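# Place the matching cover over the module on the yellow plate

## Task

Three covers rest in holders. Pick the one that is roughly 20 mm wider than the module on the yellow base plate, and set it on the yellow plate so that it covers that module. The finished placement must hold by itself, not because the robot is still holding it. The other two covers must stay in their holders; removing either one is a failure. The covers have thin walls that flex even under a gentle grip, and any dent beyond the very slightest on any cover is a failure.

## Robot and tools

Robot: two FANUC CRX-5iA six-joint arms, left_arm and right_arm, each with a Robotiq 2F-85 parallel gripper and a fisheye wrist camera. Bases in the scene frame: left_arm at (-0.044, +0.477, 0) m, turned about -11 degrees around z (quat_wxyz +0.995, 0, 0, -0.099); right_arm at (-0.005, -0.392, 0) m, turned about +8 degrees (quat_wxyz +0.997, 0, 0, +0.072).

Scene frame: origin on the table surface midway between the arms, +x out across the table, +z up, left_arm on the +y side. The arm names do not tell you which side of a picture an arm appears on.

Tool execute_actions. Argument actions is a list holding nothing or one item. An empty list commands nothing and just reports the state. An item with rows (1 to 15 rows) and optional steps (1 to 15, default 15) is a motion; each step lasts 1/30 s, each row is used for one step, and the final row repeats to fill the remaining steps. An item holding only steps (up to 300) is a wait, counted from the previous result; your reply time counts toward it. Optional pictures (true/false) chooses whether camera images come back; by default they do. A refused call moves nothing.

Row layout: a single flat list of 18 numbers covering both arms, always all 18. Numbers 1-6: left_arm absolute joint targets in radians, ordered waist, shoulder, elbow, forearm roll, wrist pitch, wrist roll. Numbers 7-9: left gripper position, force_limit, speed, each a scaled value in [-1, 1]. Numbers 10-18: the same nine for right_arm. Joint targets are places to go to, not offsets. Joint ranges (rad): waist -3.491 to 3.491, shoulder -3.140 to 3.140, elbow -1.187 to 4.328, forearm roll -3.316 to 3.316, wrist pitch -3.140 to 3.140, wrist roll -3.927 to 3.927. A target more than 0.010 rad beyond a range end, and farther out than the current angle, gets the call refused. True ends may differ by up to 0.010 rad; a joint pushed past one is clipped there and the result may say "joint sent to its limit" (possibly about an earlier action). No such message does not prove there is room.

Gripper numbers are absolute settings. position: +1 fully open (85 mm), about -0.8 pads touching, -1 keep closing until blocked. force_limit: per-pad squeeze on a 40 mm object after a slow close, about 20 N at -1, 128 N at 0, 235 N at +1; tiny or thin items may get less. speed: pad gap rate about 20 mm/s at -1, 85 at 0, 150 at +1; fast closing adds up to roughly 5 N (speed 0) or 12 N (speed +1). New force or speed values only apply once position changes by at least 0.01; to soften a grip, open first. To leave a gripper unchanged, resend its previous three numbers (a 0 is a real command). While closing, the fingertips move about 13 mm farther from the wrist, so keep clearance above surfaces.

Results: a state line per arm, left_arm: … | right_arm: …, with end_effector_position (m) and end_effector_quat_wxyz in the scene frame. That point sits midway between the closed pads; fingers extend along the gripper +z and close along its y; closed tips reach about 19 mm past it, open ones about 6 mm. A flat block juts about 9 cm from the last joint axis toward gripper +x. Reported positions can be off, more so at long reach. Joint positions and Joint velocities lines give one block per arm in column order (rad, rad/s). object_status: 0 moving, 1 blocked while opening, 2 blocked while closing (a grip), 3 reached target or pads met. position_measured is in counts: 3 open, ~78 = 60 mm, ~130 = 40 mm, ~180 = 20 mm, ~230 pads together. After a force_limit -1 grip, status can stay 2 even if the object slips away; otherwise a giving object makes fingers re-close. HELD marks steps where your row (or part) was not sent. "joint command not followed" means a clearance check altered or blocked joint targets; the rest of the row still ran.

Motion limits: target rate caps of 2.62 (waist, shoulder), 3.14 (elbow), 3.93 (wrist joints) rad/s, 0.5 s to ramp up, joints of one arm synchronized. Targets stay within 0.805 (waist, shoulder), 0.966 (elbow), 1.21 (wrist joints) rad of measured angles, and are scaled back if they would move the gripper over 70 mm from where it is. Between calls arms keep heading to the last row until they settle or a step is HELD.

Faults: if contact torque hits a joint's load limit (waist, shoulder, elbow 144 N m; wrist joints 36 N m, held weight included) or an outside force reaches 150 N, that arm halts and goes limp for 10 s and drops the rest of the call. Holding loads heats motors; a MOTOR HOT warning precedes an OVER-TEMPERATURE FAULT that brakes the arm until cool. Keep the arms from colliding or pressing on each other.

Cameras: cam_high and cam_low 504x504, cam_left_wrist and cam_right_wrist 616x616. Calibration (K, distortion, T_world_to_cam) is provided but may be off by a couple of degrees and millimetres. zoom_image takes camera and region [x0, y0, x1, y1] in pixels of that camera's latest image, at most 504x504, and returns a finer view.

read_manual returns only licence texts. finished_scene takes scene (current scene number), ends it irreversibly and reports success; the cover must already rest on its own. Answering without a tool call ends everything.

Cautions: grip covers with low force_limit and slow speed to avoid dents, avoid dragging or lifting the wrong covers, never knock anything off the table, avoid drops and slams, and expect occasional brief pushes on loose items.

Each tool is called after "Call:" as name(argument=value, ...), one argument or row to a line, values as JSON.

## Session

Call:
execute_actions(
  actions=[],
)

Scene clock: 0.00 s of 7600.00 s.
left_arm: end_effector_position=(+0.3291, -0.2523, +0.2773) position_measured=3 object_status=3 end_effector_quat_wxyz=(+0.240, +0.960, +0.103, +0.103) | right_arm: end_effector_position=(+0.2218, -0.6798, +0.1588) position_measured=3 object_status=3 end_effector_quat_wxyz=(+0.243, +0.160, +0.950, -0.112)
Joint positions: left_arm=[-0.71   0.55   0.575  0.085 -1.074 -2.04 ] | right_arm=[-0.629 -0.673 -0.86   0.079 -0.847  0.115]
Joint velocities: left_arm=[ 0.    -0.     0.    -0.001  0.     0.   ] | right_arm=[-0.    -0.     0.    -0.    -0.     0.001]

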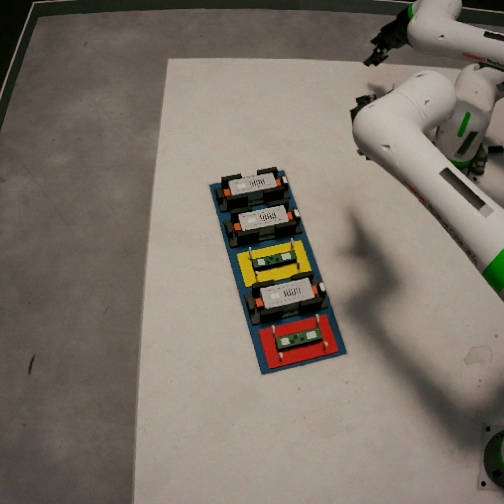

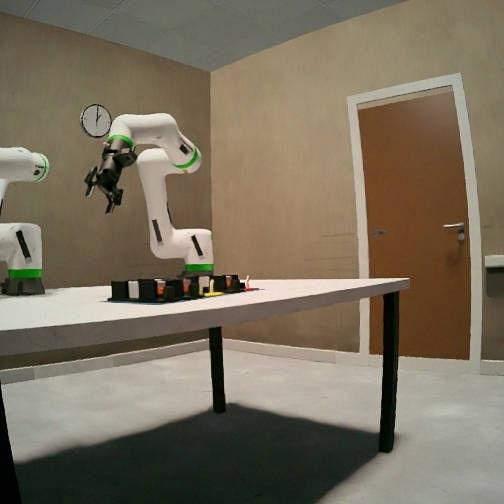

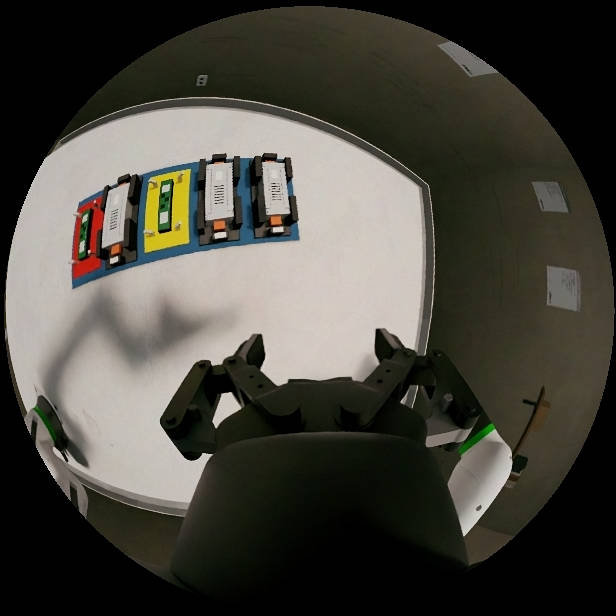

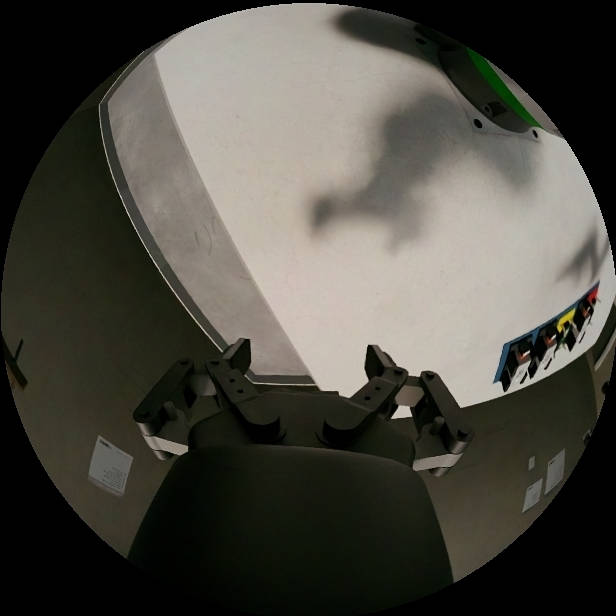

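Call:
zoom_image(
  camera="cam_high",
  region=[190, 155, 370, 385],
)

Call:
zoom_image(
  camera="cam_left_wrist",
  region=[60, 130, 320, 300],
)

Call:
zoom_image(
  camera="cam_low",
  region=[90, 250, 280, 320],
)

Region (190, 155, 370, 385) of cam_high's 504x504 image, scaled by 2.191, with more detail than that image has; it fills the left 394 columns of this view, and the rest is white.

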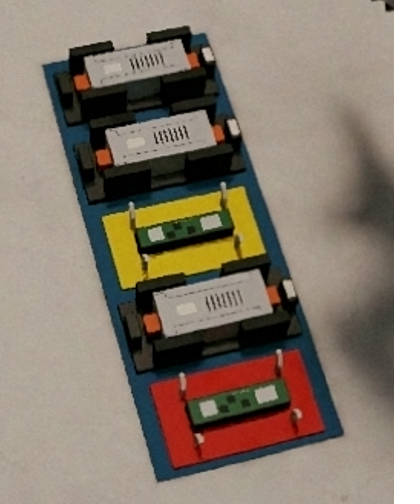

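Region (60, 130, 320, 300) of cam_left_wrist's 616x616 image, scaled by 1.938, with more detail than that image has; it fills the top 330 rows of this view, and the rest is white.

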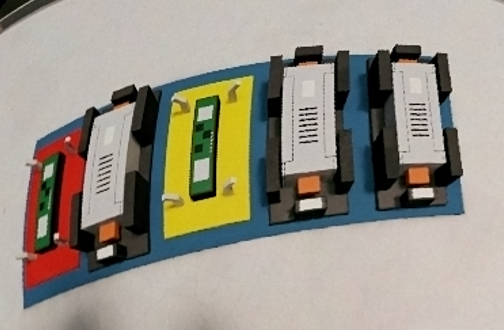

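Region (90, 250, 280, 320) of cam_low's 504x504 image, scaled by 2.653, with more detail than that image has; it fills the top 186 rows of this view, and the rest is white.

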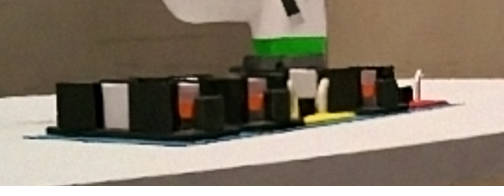

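Call:
execute_actions(
  actions=[
    {"rows":[[0.6,0.3,0.575,0,-1.074,-2.04,1,0,0,-0.629,-0.673,-0.86,0.079,-0.847,0.115,1,0,0]],"steps":15},
  ],
  pictures=false,
)

Call:
execute_actions(
  actions=[
    {"rows":[[0.6,0.3,0.575,0,-1.074,-2.04,1,0,0,0.609,0.563,0.777,0,-1.785,-0.553,1,0,0]],"steps":15},
  ],
  pictures=false,
)

Call:
execute_actions(
  actions=[
    {"steps":60},
  ],
)

Scene clock: 7.13 s of 7600.00 s.
left_arm: end_effector_position=(+0.4979, -0.1252, +0.3296) position_measured=3 object_status=3 end_effector_quat_wxyz=(+0.244, +0.931, +0.218, +0.163) | right_arm: end_effector_position=(+0.2216, -0.6799, +0.1587) position_measured=3 object_status=3 end_effector_quat_wxyz=(+0.243, +0.160, +0.950, -0.112)
Joint positions: left_arm=[-0.456  0.481  0.575  0.061 -1.074 -2.04 ] | right_arm=[-0.629 -0.673 -0.86   0.079 -0.847  0.115]
Joint velocities: left_arm=[ 0.599 -0.14  -0.    -0.048 -0.001 -0.   ] | right_arm=[-0.    -0.    -0.001 -0.    -0.    -0.001]
Steps of this call (steps 1 to 90: nothing new was sent; then 3.63 s passed at rest; steps 91 to 105: all 15 steps of this action). Readings (joint positions | what the end effector reports):
91: left_arm=[-0.710 0.550 0.575 0.085 -1.074 -2.040] | right_arm=[-0.629 -0.673 -0.860 0.079 -0.847 0.115] | left_arm position_measured=3 object_status=3 | right_arm position_measured=3 object_status=3
92: left_arm=[-0.706 0.549 0.575 0.085 -1.074 -2.040] | right_arm=[-0.629 -0.673 -0.860 0.079 -0.847 0.115] | left_arm position_measured=3 object_status=3 | right_arm position_measured=3 object_status=3
94: left_arm=[-0.679 0.541 0.575 0.081 -1.074 -2.040] | right_arm=[-0.629 -0.673 -0.860 0.079 -0.847 0.115] | left_arm position_measured=3 object_status=3 | right_arm position_measured=3 object_status=3
98: left_arm=[-0.597 0.516 0.575 0.073 -1.074 -2.040] | right_arm=[-0.629 -0.673 -0.860 0.079 -0.847 0.115] | left_arm position_measured=3 object_status=3 | right_arm position_measured=3 object_status=3
105: the state above

Scene clock: 7.63 s of 7600.00 s.
left_arm: end_effector_position=(+0.6476, +0.0754, +0.3737) position_measured=3 object_status=3 end_effector_quat_wxyz=(+0.227, +0.880, +0.352, +0.226) | right_arm: end_effector_position=(+0.3477, -0.5918, +0.2161) position_measured=3 object_status=3 end_effector_quat_wxyz=(+0.133, +0.129, +0.982, -0.026)
Joint positions: left_arm=[-0.149  0.421  0.575  0.041 -1.074 -2.04 ] | right_arm=[-0.292 -0.336 -0.456  0.051 -1.184 -0.125]
Joint velocities: left_arm=[ 0.612 -0.098  0.    -0.034  0.    -0.   ] | right_arm=[ 0.783  0.783  0.937 -0.052 -0.616 -0.438]
Steps of this call (steps 1 to 15: all 15 steps of this action). Readings (joint positions | what the end effector reports):
1: left_arm=[-0.436 0.476 0.575 0.060 -1.074 -2.040] | right_arm=[-0.629 -0.673 -0.860 0.079 -0.848 0.115] | left_arm position_measured=3 object_status=3 | right_arm position_measured=3 object_status=3
2: left_arm=[-0.416 0.471 0.575 0.058 -1.074 -2.040] | right_arm=[-0.624 -0.668 -0.854 0.079 -0.853 0.112] | left_arm position_measured=3 object_status=3 | right_arm position_measured=3 object_status=3
4: left_arm=[-0.375 0.463 0.575 0.055 -1.074 -2.040] | right_arm=[-0.598 -0.642 -0.822 0.076 -0.884 0.089] | left_arm position_measured=3 object_status=3 | right_arm position_measured=3 object_status=3
8: left_arm=[-0.294 0.446 0.575 0.050 -1.074 -2.040] | right_arm=[-0.486 -0.530 -0.688 0.066 -1.008 0.001] | left_arm position_measured=3 object_status=3 | right_arm position_measured=3 object_status=3
15: the state above

Scene clock: 9.63 s of 7600.00 s.
left_arm: end_effector_position=(+0.7065, +0.6544, +0.4618) position_measured=3 object_status=3 end_effector_quat_wxyz=(+0.129, +0.677, +0.632, +0.353) | right_arm: end_effector_position=(+0.5506, -0.0506, +0.2999) position_measured=3 object_status=3 end_effector_quat_wxyz=(-0.000, -0.100, +0.995, -0.000)
Joint positions: left_arm=[ 0.6    0.3    0.575 -0.    -1.074 -2.04 ] | right_arm=[ 0.609  0.563  0.777 -0.    -1.785 -0.553]
Joint velocities: left_arm=[ 0.001 -0.     0.001  0.    -0.001  0.   ] | right_arm=[ 0.001  0.     0.    -0.001  0.    -0.001]
Steps of this call (steps 1 to 60: the robot went on to your last target). Readings (joint positions | what the end effector reports):
1: left_arm=[-0.129 0.418 0.575 0.040 -1.074 -2.040] | right_arm=[-0.266 -0.310 -0.424 0.049 -1.204 -0.139] | left_arm position_measured=3 object_status=3 | right_arm position_measured=3 object_status=3
2: left_arm=[-0.108 0.415 0.575 0.039 -1.074 -2.040] | right_arm=[-0.240 -0.284 -0.393 0.047 -1.224 -0.153] | left_arm position_measured=3 object_status=3 | right_arm position_measured=3 object_status=3
4: left_arm=[-0.067 0.408 0.575 0.037 -1.074 -2.040] | right_arm=[-0.189 -0.233 -0.331 0.044 -1.260 -0.179] | left_arm position_measured=3 object_status=3 | right_arm position_measured=3 object_status=3
8: left_arm=[0.017 0.394 0.575 0.032 -1.074 -2.040] | right_arm=[-0.091 -0.135 -0.211 0.039 -1.325 -0.225] | left_arm position_measured=3 object_status=3 | right_arm position_measured=3 object_status=3
60: the state above
All arms were judged still, so your last target was given up. Only a new action makes them travel on or press farther. Fingers that are still opening or closing keep moving.
camera_calibration (this result's frames):
cam_left_wrist: T_world_to_cam=[[0.780856, -0.196057, 0.593148, -0.693216], [-0.172238, -0.980242, -0.097261, 0.839035], [0.600498, -0.0262157, -0.799197, 0.113569], [0, 0, 0, 1]] pos_world=[0.617618, 0.689525, 0.583549]
cam_right_wrist: T_world_to_cam=[[-0.247049, 0.968237, -0.0385304, 0.197016], [0.938159, 0.248949, 0.240586, -0.543367], [0.242536, 0.0232889, -0.969863, 0.30554], [0, 0, 0, 1]] pos_world=[0.484333, -0.0626027, 0.434649]

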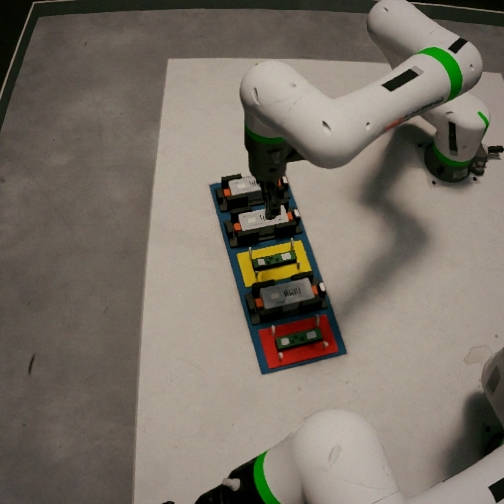

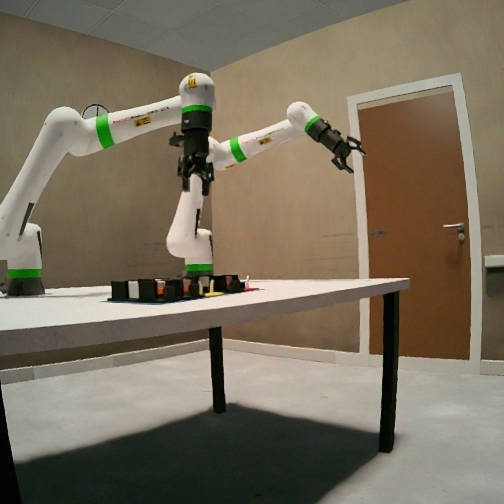

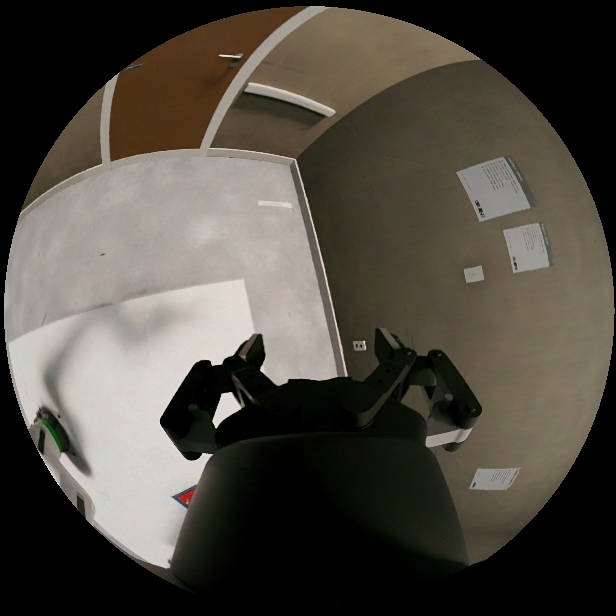

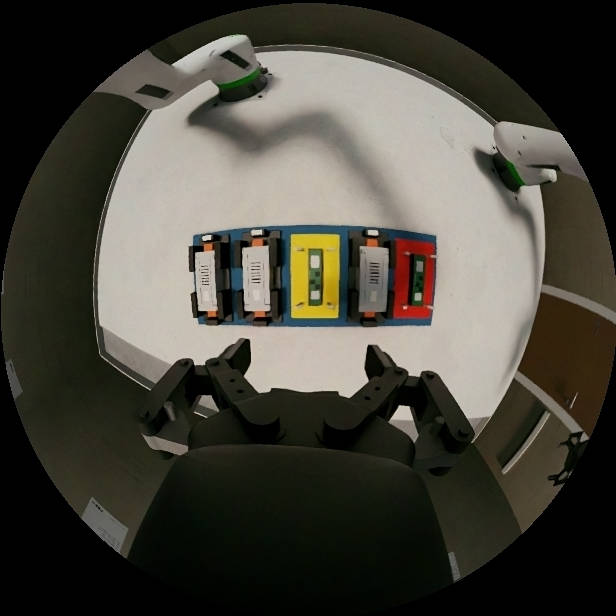

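IK is exact.

Call:
zoom_image(
  camera="cam_right_wrist",
  region=[180, 215, 450, 335],
)

Call:
zoom_image(
  camera="cam_right_wrist",
  region=[230, 220, 400, 335],
)

Region (180, 215, 450, 335) of cam_right_wrist's 616x616 image, scaled by 1.867, with more detail than that image has.

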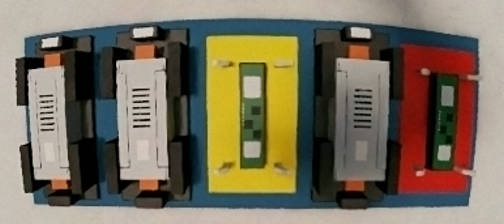

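Region (230, 220, 400, 335) of cam_right_wrist's 616x616 image, scaled by 2.965, with more detail than that image has; it fills the top 341 rows of this view, and the rest is white.

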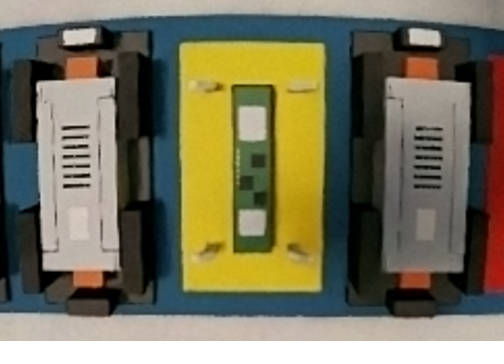

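Call:
zoom_image(
  camera="cam_right_wrist",
  region=[185, 225, 345, 330],
)

Call:
zoom_image(
  camera="cam_right_wrist",
  region=[290, 225, 450, 330],
)

Region (185, 225, 345, 330) of cam_right_wrist's 616x616 image, scaled by 3.150, with more detail than that image has; it fills the top 331 rows of this view, and the rest is white.

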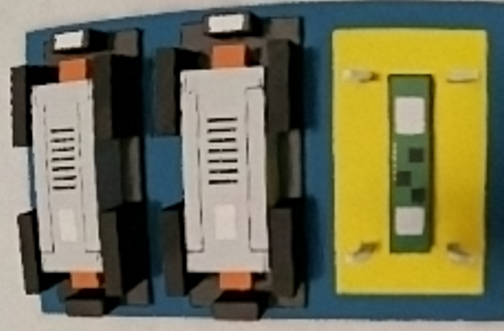

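Region (290, 225, 450, 330) of cam_right_wrist's 616x616 image, scaled by 3.150, with more detail than that image has; it fills the top 331 rows of this view, and the rest is white.

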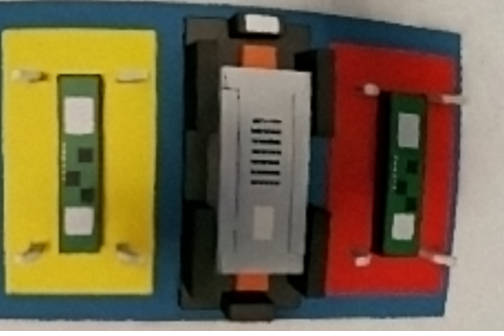

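Call:
execute_actions(
  actions=[
    {"rows":[[0.6,0.3,0.575,0,-1.074,-2.04,1,0,0,0.5,0.66,0.553,0,-1.464,-0.444,1,0,0]],"steps":15},
  ],
  pictures=false,
)

Call:
execute_actions(
  actions=[
    {"steps":12},
  ],
)

Call:
zoom_image(
  camera="cam_right_wrist",
  region=[150, 150, 510, 390],
)

Scene clock: 14.77 s of 7600.00 s.
left_arm: end_effector_position=(+0.7065, +0.6545, +0.4618) position_measured=3 object_status=3 end_effector_quat_wxyz=(+0.129, +0.677, +0.632, +0.354) | right_arm: end_effector_position=(+0.6163, -0.0891, +0.1400) position_measured=3 object_status=3 end_effector_quat_wxyz=(-0.000, -0.099, +0.995, -0.000)
Joint positions: left_arm=[ 0.6    0.3    0.575 -0.    -1.074 -2.04 ] | right_arm=[ 0.5    0.66   0.554 -0.    -1.465 -0.444]
Joint velocities: left_arm=[ 0.    -0.    -0.002 -0.001  0.     0.   ] | right_arm=[-0.013  0.006 -0.027  0.001  0.045  0.015]
Steps of this call (steps 1 to 90: nothing new was sent; then 1.63 s passed at rest; steps 91 to 105: all 15 steps of this action). Readings (joint positions | what the end effector reports):
91: left_arm=[0.600 0.300 0.575 -0.000 -1.074 -2.040] | right_arm=[0.609 0.563 0.777 -0.000 -1.785 -0.553] | left_arm position_measured=3 object_status=3 | right_arm position_measured=3 object_status=3
92: left_arm=[0.600 0.300 0.575 -0.000 -1.074 -2.040] | right_arm=[0.607 0.565 0.772 0.000 -1.777 -0.551] | left_arm position_measured=3 object_status=3 | right_arm position_measured=3 object_status=3
94: left_arm=[0.600 0.300 0.575 -0.000 -1.074 -2.040] | right_arm=[0.593 0.577 0.744 0.000 -1.737 -0.537] | left_arm position_measured=3 object_status=3 | right_arm position_measured=3 object_status=3
98: left_arm=[0.600 0.300 0.575 -0.000 -1.074 -2.040] | right_arm=[0.551 0.615 0.657 0.000 -1.613 -0.495] | left_arm position_measured=3 object_status=3 | right_arm position_measured=3 object_status=3
105: the state above

Scene clock: 15.17 s of 7600.00 s.
left_arm: end_effector_position=(+0.7065, +0.6545, +0.4618) position_measured=3 object_status=3 end_effector_quat_wxyz=(+0.129, +0.677, +0.632, +0.354) | right_arm: end_effector_position=(+0.6164, -0.0891, +0.1398) position_measured=3 object_status=3 end_effector_quat_wxyz=(-0.000, -0.100, +0.995, -0.000)
Joint positions: left_arm=[ 0.6    0.3    0.575 -0.    -1.074 -2.04 ] | right_arm=[ 0.5    0.66   0.553 -0.    -1.464 -0.444]
Joint velocities: left_arm=[ 0.     0.     0.     0.001 -0.     0.   ] | right_arm=[ 0. -0.  0. -0. -0.  0.]
Steps of this call (steps 1 to 12: the robot went on to your last target). Readings (joint positions | what the end effector reports):
1: left_arm=[0.600 0.300 0.575 -0.000 -1.074 -2.040] | right_arm=[0.500 0.660 0.554 -0.000 -1.464 -0.444] | left_arm position_measured=3 object_status=3 | right_arm position_measured=3 object_status=3
2: left_arm=[0.600 0.300 0.575 -0.000 -1.074 -2.040] | right_arm=[0.500 0.660 0.553 -0.000 -1.464 -0.444] | left_arm position_measured=3 object_status=3 | right_arm position_measured=3 object_status=3
4: left_arm=[0.600 0.300 0.575 -0.000 -1.074 -2.040] | right_arm=[0.500 0.660 0.553 -0.000 -1.464 -0.444] | left_arm position_measured=3 object_status=3 | right_arm position_measured=3 object_status=3
8: left_arm=[0.600 0.300 0.575 -0.000 -1.074 -2.040] | right_arm=[0.500 0.660 0.553 -0.000 -1.464 -0.444] | left_arm position_measured=3 object_status=3 | right_arm position_measured=3 object_status=3
12: the state above
camera_calibration (this result's frames):
cam_left_wrist: T_world_to_cam=[[0.780819, -0.196071, 0.593193, -0.693225], [-0.172229, -0.98024, -0.0972984, 0.839055], [0.600549, -0.0261925, -0.799159, 0.113521], [0, 0, 0, 1]] pos_world=[0.617618, 0.689528, 0.583577]
cam_right_wrist: T_world_to_cam=[[-0.247142, 0.968213, -0.0385225, 0.244358], [0.938154, 0.249039, 0.240515, -0.556965], [0.242463, 0.0233012, -0.969881, 0.135246], [0, 0, 0, 1]] pos_world=[0.550118, -0.101036, 0.274544]

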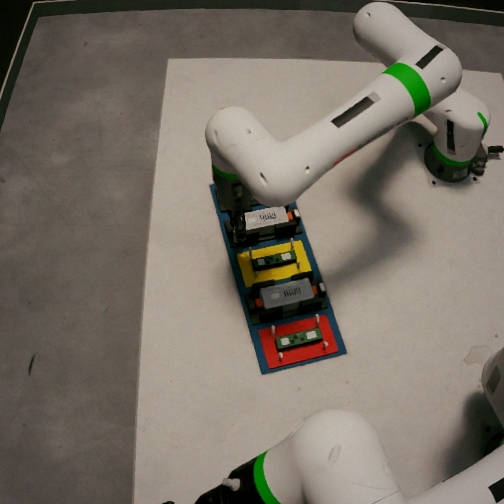

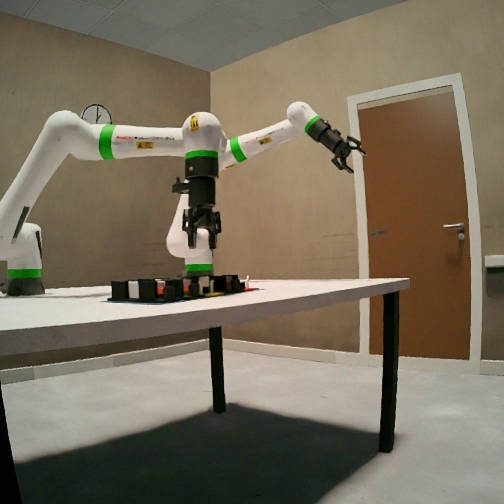

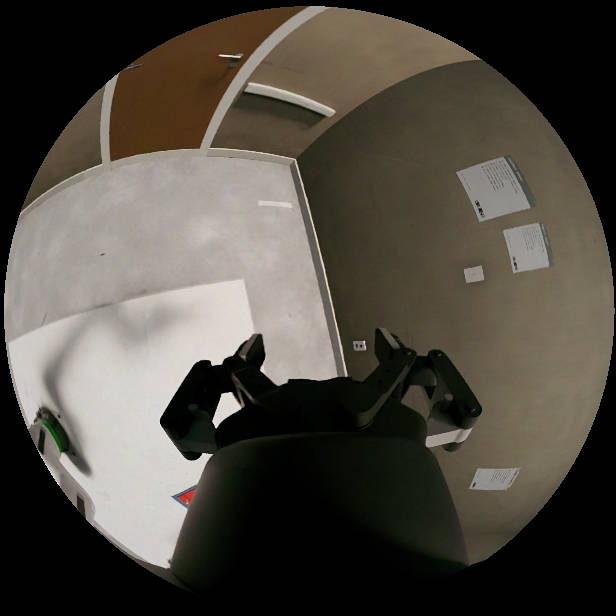

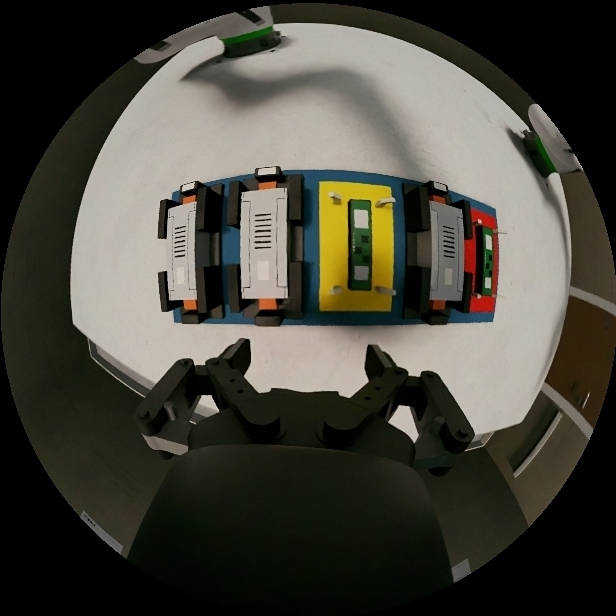

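Region (150, 150, 510, 390) of cam_right_wrist's 616x616 image, scaled by 1.400, with more detail than that image has.

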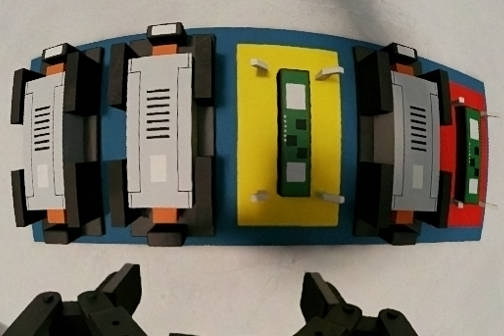

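Call:
zoom_image(
  camera="cam_right_wrist",
  region=[155, 160, 405, 330],
)

Call:
zoom_image(
  camera="cam_right_wrist",
  region=[310, 160, 510, 330],
)

Region (155, 160, 405, 330) of cam_right_wrist's 616x616 image, scaled by 2.016, with more detail than that image has; it fills the top 343 rows of this view, and the rest is white.

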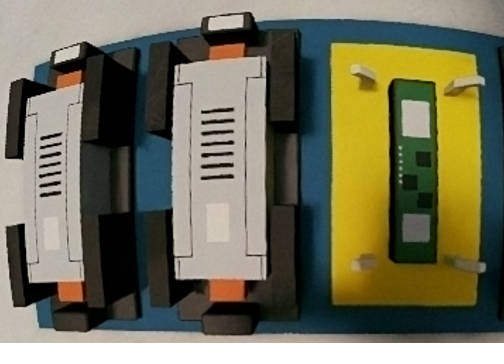

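Region (310, 160, 510, 330) of cam_right_wrist's 616x616 image, scaled by 2.520, with more detail than that image has; it fills the top 428 rows of this view, and the rest is white.

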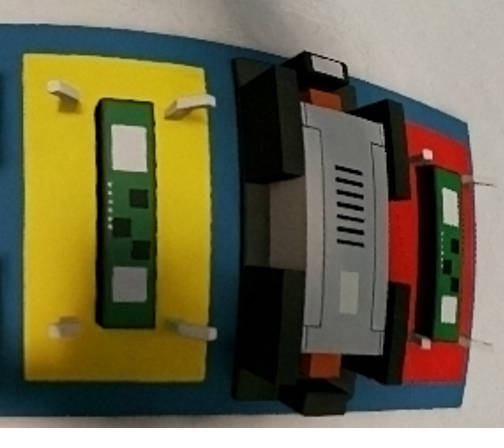

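Call:
execute_actions(
  actions=[
    {"rows":[[0.6,0.3,0.575,0,-1.074,-2.04,1,0,0,0.3125,0.421,0.196,0,-1.345,-0.2065,1,0,0]],"steps":15},
  ],
  pictures=false,
)

Call:
execute_actions(
  actions=[
    {"steps":15},
  ],
)

Scene clock: 19.73 s of 7600.00 s.
left_arm: end_effector_position=(+0.7065, +0.6545, +0.4618) position_measured=3 object_status=3 end_effector_quat_wxyz=(+0.129, +0.677, +0.632, +0.354) | right_arm: end_effector_position=(+0.5814, -0.2466, +0.1406) position_measured=3 object_status=3 end_effector_quat_wxyz=(+0.001, -0.124, +0.992, +0.000)
Joint positions: left_arm=[ 0.6    0.3    0.575 -0.    -1.074 -2.04 ] | right_arm=[ 0.317  0.427  0.206  0.    -1.348 -0.213]
Joint velocities: left_arm=[ 0.001  0.001 -0.     0.     0.001  0.   ] | right_arm=[-0.167 -0.215 -0.318  0.     0.106  0.21 ]
Steps of this call (steps 1 to 15: the robot went on to your last target; steps 16 to 90: nothing new was sent; then 1.07 s passed at rest; steps 91 to 105: all 15 steps of this action). Readings (joint positions | what the end effector reports):
91: left_arm=[0.600 0.300 0.575 -0.000 -1.074 -2.040] | right_arm=[0.500 0.660 0.552 0.000 -1.464 -0.443] | left_arm position_measured=3 object_status=3 | right_arm position_measured=3 object_status=3
92: left_arm=[0.600 0.300 0.575 -0.000 -1.074 -2.040] | right_arm=[0.497 0.656 0.546 0.000 -1.462 -0.440] | left_arm position_measured=3 object_status=3 | right_arm position_measured=3 object_status=3
94: left_arm=[0.600 0.300 0.575 -0.000 -1.074 -2.040] | right_arm=[0.480 0.635 0.515 0.000 -1.451 -0.418] | left_arm position_measured=3 object_status=3 | right_arm position_measured=3 object_status=3
98: left_arm=[0.600 0.300 0.575 -0.000 -1.074 -2.040] | right_arm=[0.415 0.551 0.391 0.000 -1.410 -0.336] | left_arm position_measured=3 object_status=3 | right_arm position_measured=3 object_status=3
105: the state above

Scene clock: 20.23 s of 7600.00 s.
left_arm: end_effector_position=(+0.7065, +0.6545, +0.4618) position_measured=3 object_status=3 end_effector_quat_wxyz=(+0.129, +0.677, +0.632, +0.354) | right_arm: end_effector_position=(+0.5796, -0.2506, +0.1401) position_measured=3 object_status=3 end_effector_quat_wxyz=(+0.000, -0.124, +0.992, +0.000)
Joint positions: left_arm=[ 0.6    0.3    0.575 -0.    -1.074 -2.04 ] | right_arm=[ 0.313  0.421  0.196  0.    -1.345 -0.207]
Joint velocities: left_arm=[ 0.001 -0.001 -0.    -0.     0.     0.   ] | right_arm=[-0.    -0.    -0.    -0.001 -0.001 -0.   ]
Steps of this call (steps 1 to 15: the robot went on to your last target). Readings (joint positions | what the end effector reports):
1: left_arm=[0.600 0.300 0.575 -0.000 -1.074 -2.040] | right_arm=[0.314 0.422 0.199 0.000 -1.346 -0.208] | left_arm position_measured=3 object_status=3 | right_arm position_measured=3 object_status=3
2: left_arm=[0.600 0.300 0.575 -0.000 -1.074 -2.040] | right_arm=[0.313 0.421 0.197 0.000 -1.345 -0.207] | left_arm position_measured=3 object_status=3 | right_arm position_measured=3 object_status=3
4: left_arm=[0.600 0.300 0.575 -0.000 -1.074 -2.040] | right_arm=[0.313 0.421 0.196 0.000 -1.345 -0.207] | left_arm position_measured=3 object_status=3 | right_arm position_measured=3 object_status=3
8: left_arm=[0.600 0.300 0.575 -0.000 -1.074 -2.040] | right_arm=[0.313 0.421 0.196 0.000 -1.345 -0.207] | left_arm position_measured=3 object_status=3 | right_arm position_measured=3 object_status=3
15: the state above
All arms were judged still, so your last target was given up. Only a new action makes them travel on or press farther. Fingers that are still opening or closing keep moving.
camera_calibration (this result's frames):
cam_left_wrist: T_world_to_cam=[[0.780819, -0.196071, 0.593193, -0.693225], [-0.172229, -0.98024, -0.0972985, 0.839055], [0.600549, -0.0261924, -0.799159, 0.113521], [0, 0, 0, 1]] pos_world=[0.617618, 0.689528, 0.583577]
cam_right_wrist: T_world_to_cam=[[-0.295173, 0.954674, -0.0383535, 0.416128], [0.924324, 0.295491, 0.241475, -0.462736], [0.241863, 0.035826, -0.969649, 0.151675], [0, 0, 0, 1]] pos_world=[0.513863, -0.265967, 0.274771]

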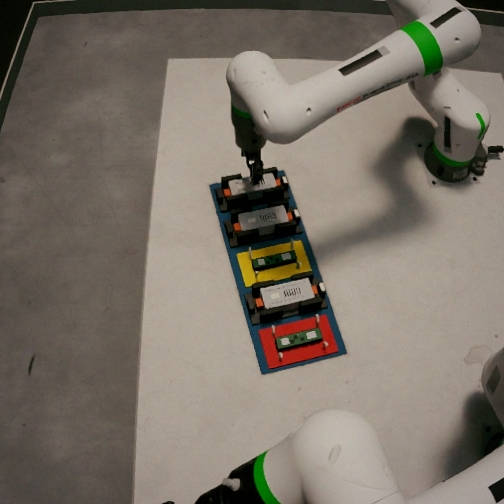

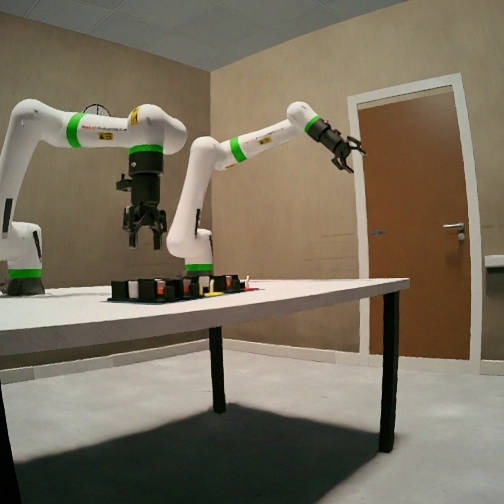

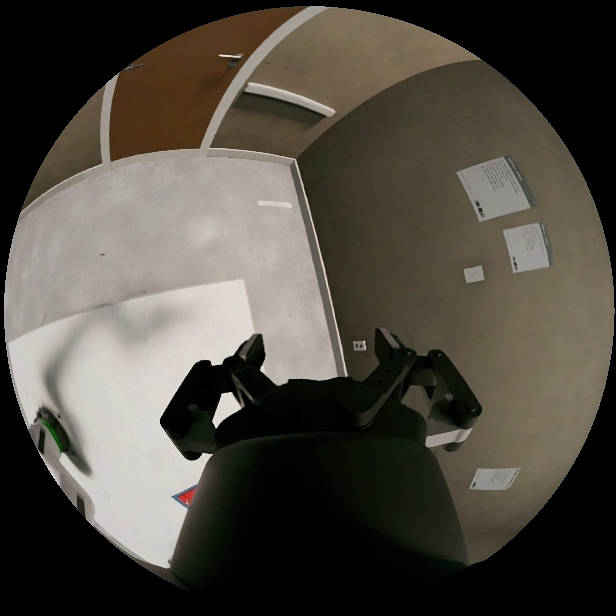

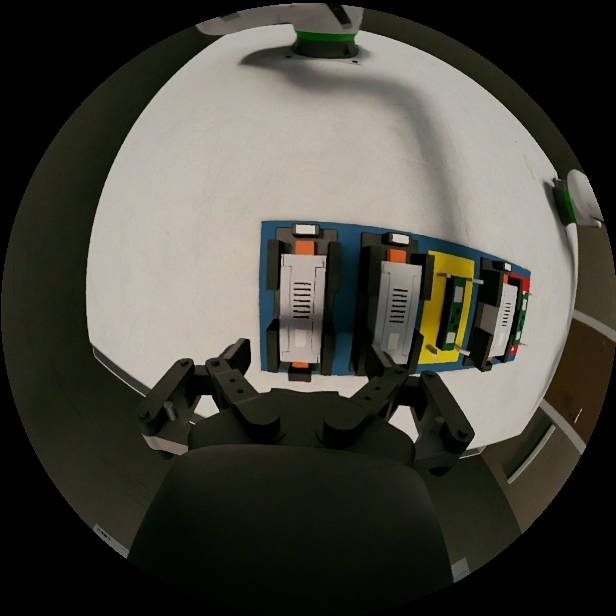

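Call:
zoom_image(
  camera="cam_right_wrist",
  region=[220, 210, 440, 390],
)

Region (220, 210, 440, 390) of cam_right_wrist's 616x616 image, scaled by 2.291, with more detail than that image has; it fills the top 412 rows of this view, and the rest is white.

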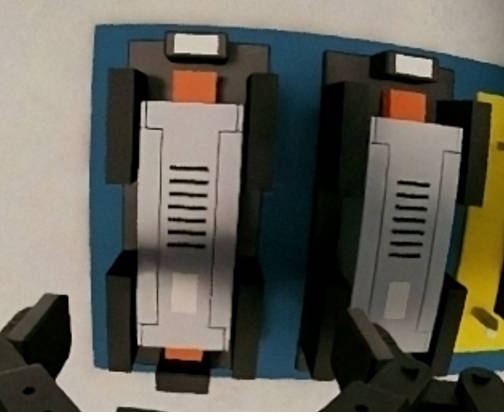

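Call:
execute_actions(
  actions=[
    {"rows":[[0.6,0.3,0.575,0,-1.074,-2.04,1,0,0,0.3138,0.438,0.098,0,-1.231,-0.208,0.58,-1,0]],"steps":15},
  ],
  pictures=false,
)

Call:
execute_actions(
  actions=[
    {"steps":8},
  ],
)

Call:
zoom_image(
  camera="cam_right_wrist",
  region=[200, 200, 420, 420],
)

Call:
zoom_image(
  camera="cam_low",
  region=[90, 200, 230, 310],
)

Scene clock: 24.30 s of 7600.00 s.
left_arm: end_effector_position=(+0.7065, +0.6545, +0.4618) position_measured=3 object_status=3 end_effector_quat_wxyz=(+0.129, +0.677, +0.632, +0.354) | right_arm: end_effector_position=(+0.5724, -0.2533, +0.0897) position_measured=56 object_status=0 end_effector_quat_wxyz=(-0.000, -0.124, +0.992, -0.000)
Joint positions: left_arm=[ 0.6    0.3    0.575 -0.    -1.074 -2.04 ] | right_arm=[ 0.314  0.438  0.098 -0.    -1.231 -0.208]
Joint velocities: left_arm=[-0.  0. -0. -0.  0.  0.] | right_arm=[ 0.001 -0.001 -0.001  0.    -0.     0.001]
Steps of this call (steps 1 to 90: nothing new was sent; then 0.57 s passed at rest; steps 91 to 105: all 15 steps of this action). Readings (joint positions | what the end effector reports):
91: left_arm=[0.600 0.300 0.575 -0.000 -1.074 -2.040] | right_arm=[0.312 0.421 0.195 -0.000 -1.345 -0.206] | left_arm position_measured=3 object_status=3 | right_arm position_measured=3 object_status=0
92: left_arm=[0.600 0.300 0.575 -0.000 -1.074 -2.040] | right_arm=[0.312 0.421 0.190 -0.000 -1.338 -0.206] | left_arm position_measured=3 object_status=3 | right_arm position_measured=4 object_status=0
94: left_arm=[0.600 0.300 0.575 -0.000 -1.074 -2.040] | right_arm=[0.313 0.427 0.158 -0.000 -1.300 -0.206] | left_arm position_measured=3 object_status=3 | right_arm position_measured=15 object_status=0
98: left_arm=[0.600 0.300 0.575 -0.000 -1.074 -2.040] | right_arm=[0.314 0.438 0.099 -0.000 -1.233 -0.208] | left_arm position_measured=3 object_status=3 | right_arm position_measured=43 object_status=0
105: the state above

Scene clock: 24.57 s of 7600.00 s.
left_arm: end_effector_position=(+0.7065, +0.6545, +0.4618) position_measured=3 object_status=3 end_effector_quat_wxyz=(+0.129, +0.677, +0.632, +0.354) | right_arm: end_effector_position=(+0.5724, -0.2533, +0.0897) position_measured=56 object_status=3 end_effector_quat_wxyz=(-0.000, -0.124, +0.992, -0.000)
Joint positions: left_arm=[ 0.6    0.3    0.575 -0.    -1.074 -2.04 ] | right_arm=[ 0.314  0.438  0.098 -0.    -1.231 -0.208]
Joint velocities: left_arm=[ 0.001 -0.001 -0.001  0.001  0.001 -0.   ] | right_arm=[-0. -0. -0.  0.  0.  0.]
Steps of this call (steps 1 to 8: the robot went on to your last target). Readings (joint positions | what the end effector reports):
1: left_arm=[0.600 0.300 0.575 -0.000 -1.074 -2.040] | right_arm=[0.314 0.438 0.098 -0.000 -1.231 -0.208] | left_arm position_measured=3 object_status=3 | right_arm position_measured=56 object_status=0
2: left_arm=[0.600 0.300 0.575 -0.000 -1.074 -2.040] | right_arm=[0.314 0.438 0.098 -0.000 -1.231 -0.208] | left_arm position_measured=3 object_status=3 | right_arm position_measured=56 object_status=0
4: left_arm=[0.600 0.300 0.575 -0.000 -1.074 -2.040] | right_arm=[0.314 0.438 0.098 -0.000 -1.231 -0.208] | left_arm position_measured=3 object_status=3 | right_arm position_measured=56 object_status=0
8: the state above
camera_calibration (this result's frames):
cam_left_wrist: T_world_to_cam=[[0.780819, -0.196071, 0.593193, -0.693225], [-0.172229, -0.98024, -0.0972984, 0.839055], [0.600549, -0.0261925, -0.799159, 0.113521], [0, 0, 0, 1]] pos_world=[0.617618, 0.689528, 0.583577]
cam_right_wrist: T_world_to_cam=[[-0.294981, 0.954728, -0.0384934, 0.414567], [0.92461, 0.295373, 0.240523, -0.44328], [0.241003, 0.0353581, -0.96988, 0.105068], [0, 0, 0, 1]] pos_world=[0.506829, -0.268581, 0.22448]

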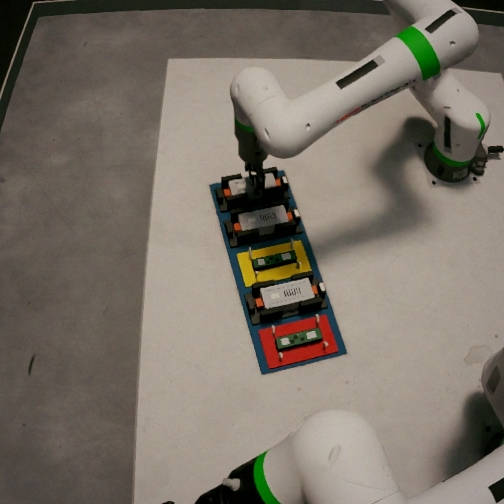

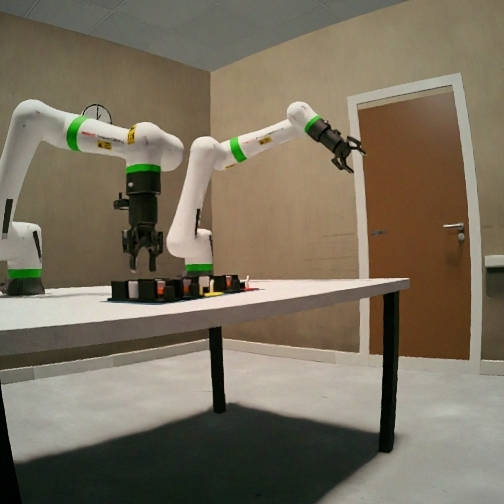

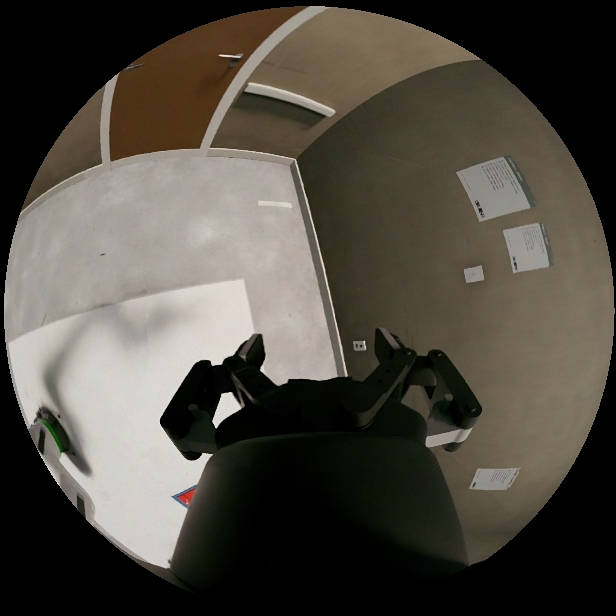

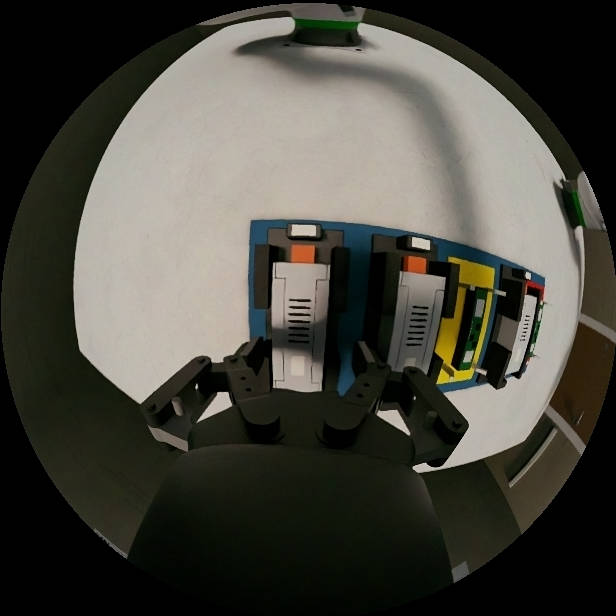

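Region (200, 200, 420, 420) of cam_right_wrist's 616x616 image, scaled by 2.291, with more detail than that image has.

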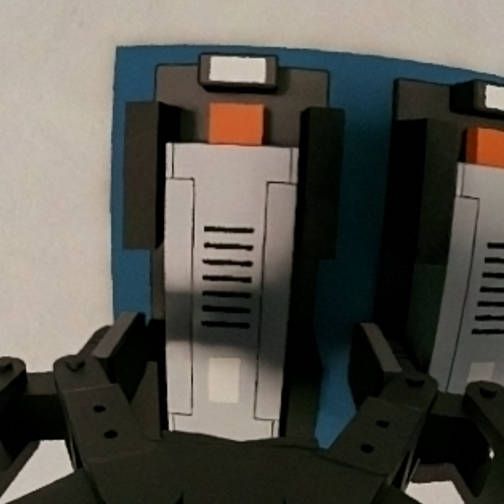

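Region (90, 200, 230, 310) of cam_low's 504x504 image, scaled by 3.600, with more detail than that image has; it fills the top 396 rows of this view, and the rest is white.

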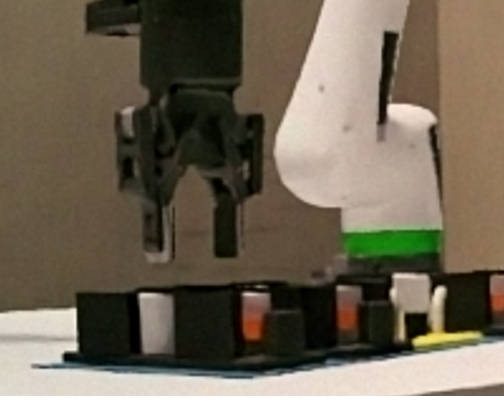

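Call:
execute_actions(
  actions=[
    {"rows":[[0.6,0.3,0.575,0,-1.074,-2.04,1,0,0,0.3008,0.445,0.085,0,-1.211,-0.195,0.58,-1,0]],"steps":10},
  ],
)

Call:
zoom_image(
  camera="cam_right_wrist",
  region=[200, 200, 420, 420],
)

Scene clock: 27.10 s of 7600.00 s.
left_arm: end_effector_position=(+0.7065, +0.6545, +0.4618) position_measured=3 object_status=3 end_effector_quat_wxyz=(+0.129, +0.677, +0.632, +0.354) | right_arm: end_effector_position=(+0.5739, -0.2609, +0.0805) position_measured=56 object_status=3 end_effector_quat_wxyz=(-0.000, -0.124, +0.992, -0.000)
Joint positions: left_arm=[ 0.6    0.3    0.575 -0.    -1.074 -2.04 ] | right_arm=[ 0.301  0.445  0.085  0.    -1.211 -0.195]
Joint velocities: left_arm=[ 0.    -0.001  0.001  0.     0.     0.   ] | right_arm=[-0.001  0.001 -0.    -0.001  0.     0.002]
Steps of this call (steps 1 to 15: the robot went on to your last target; steps 16 to 66: nothing new was sent; steps 67 to 76: all 10 steps of this action). Readings (joint positions | what the end effector reports):
67: left_arm=[0.600 0.300 0.575 -0.000 -1.074 -2.040] | right_arm=[0.313 0.438 0.097 0.000 -1.230 -0.208] | left_arm position_measured=3 object_status=3 | right_arm position_measured=56 object_status=3
68: left_arm=[0.600 0.300 0.575 -0.000 -1.074 -2.040] | right_arm=[0.310 0.440 0.093 0.000 -1.223 -0.204] | left_arm position_measured=3 object_status=3 | right_arm position_measured=56 object_status=3
70: left_arm=[0.600 0.300 0.575 -0.000 -1.074 -2.040] | right_arm=[0.302 0.444 0.086 0.000 -1.213 -0.197] | left_arm position_measured=3 object_status=3 | right_arm position_measured=56 object_status=3
74: left_arm=[0.600 0.300 0.575 -0.000 -1.074 -2.040] | right_arm=[0.301 0.445 0.085 0.000 -1.211 -0.195] | left_arm position_measured=3 object_status=3 | right_arm position_measured=56 object_status=3
76: the state above
camera_calibration (this result's frames):
cam_left_wrist: T_world_to_cam=[[0.780819, -0.196071, 0.593193, -0.693225], [-0.172229, -0.98024, -0.0972983, 0.839055], [0.600549, -0.0261926, -0.799159, 0.113521], [0, 0, 0, 1]] pos_world=[0.617618, 0.689528, 0.583576]
cam_right_wrist: T_world_to_cam=[[-0.295046, 0.954704, -0.0385715, 0.421962], [0.924545, 0.295449, 0.240678, -0.440122], [0.241173, 0.03535, -0.969838, 0.0959551], [0, 0, 0, 1]] pos_world=[0.508269, -0.276207, 0.215265]

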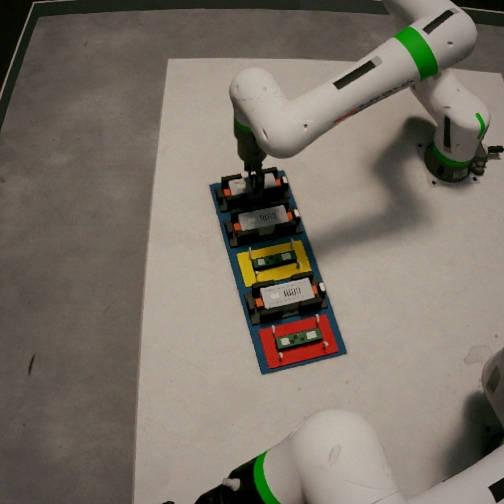

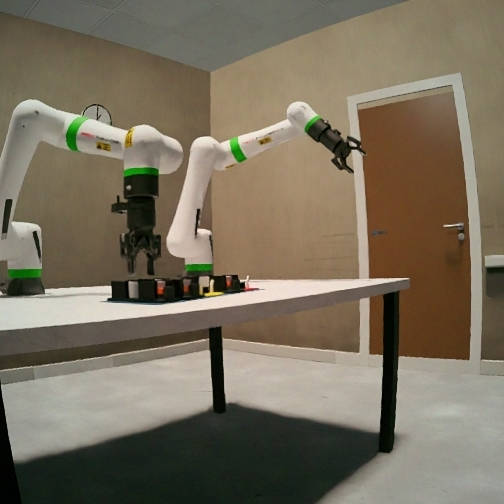

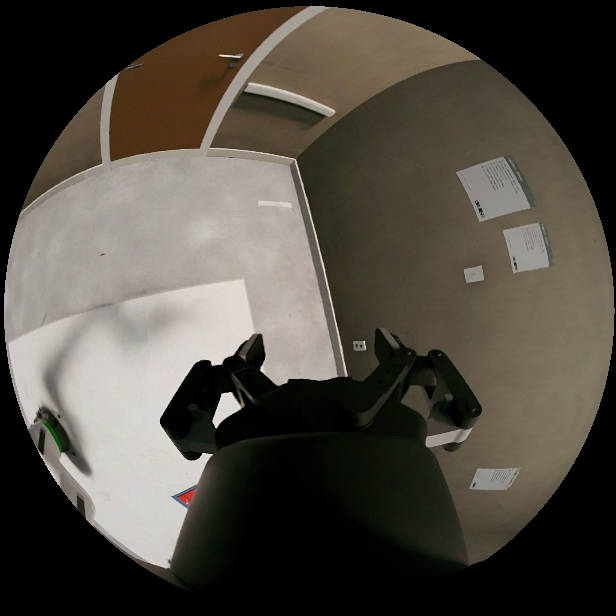

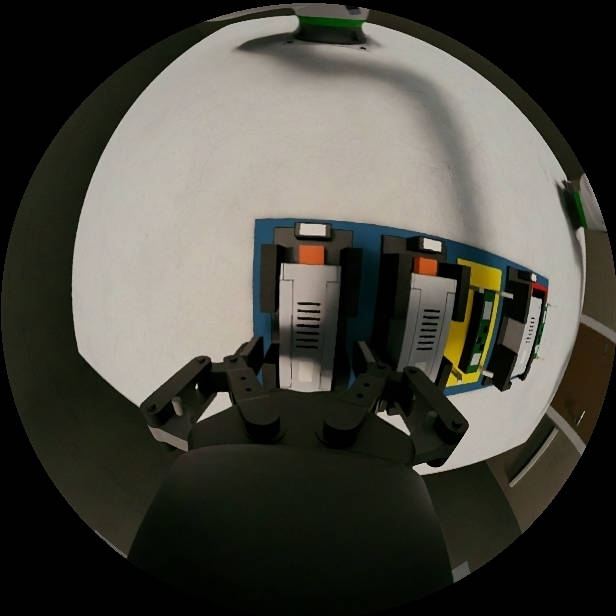

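Region (200, 200, 420, 420) of cam_right_wrist's 616x616 image, scaled by 2.291, with more detail than that image has.

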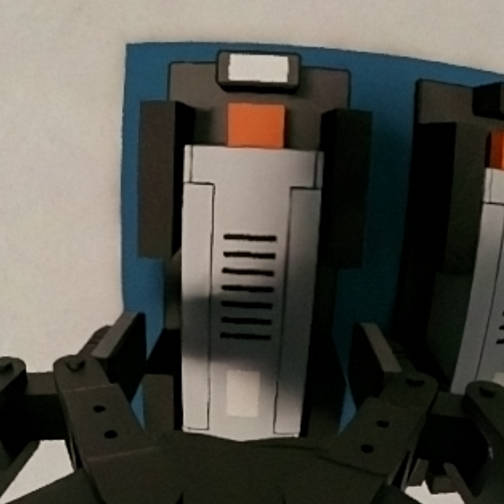

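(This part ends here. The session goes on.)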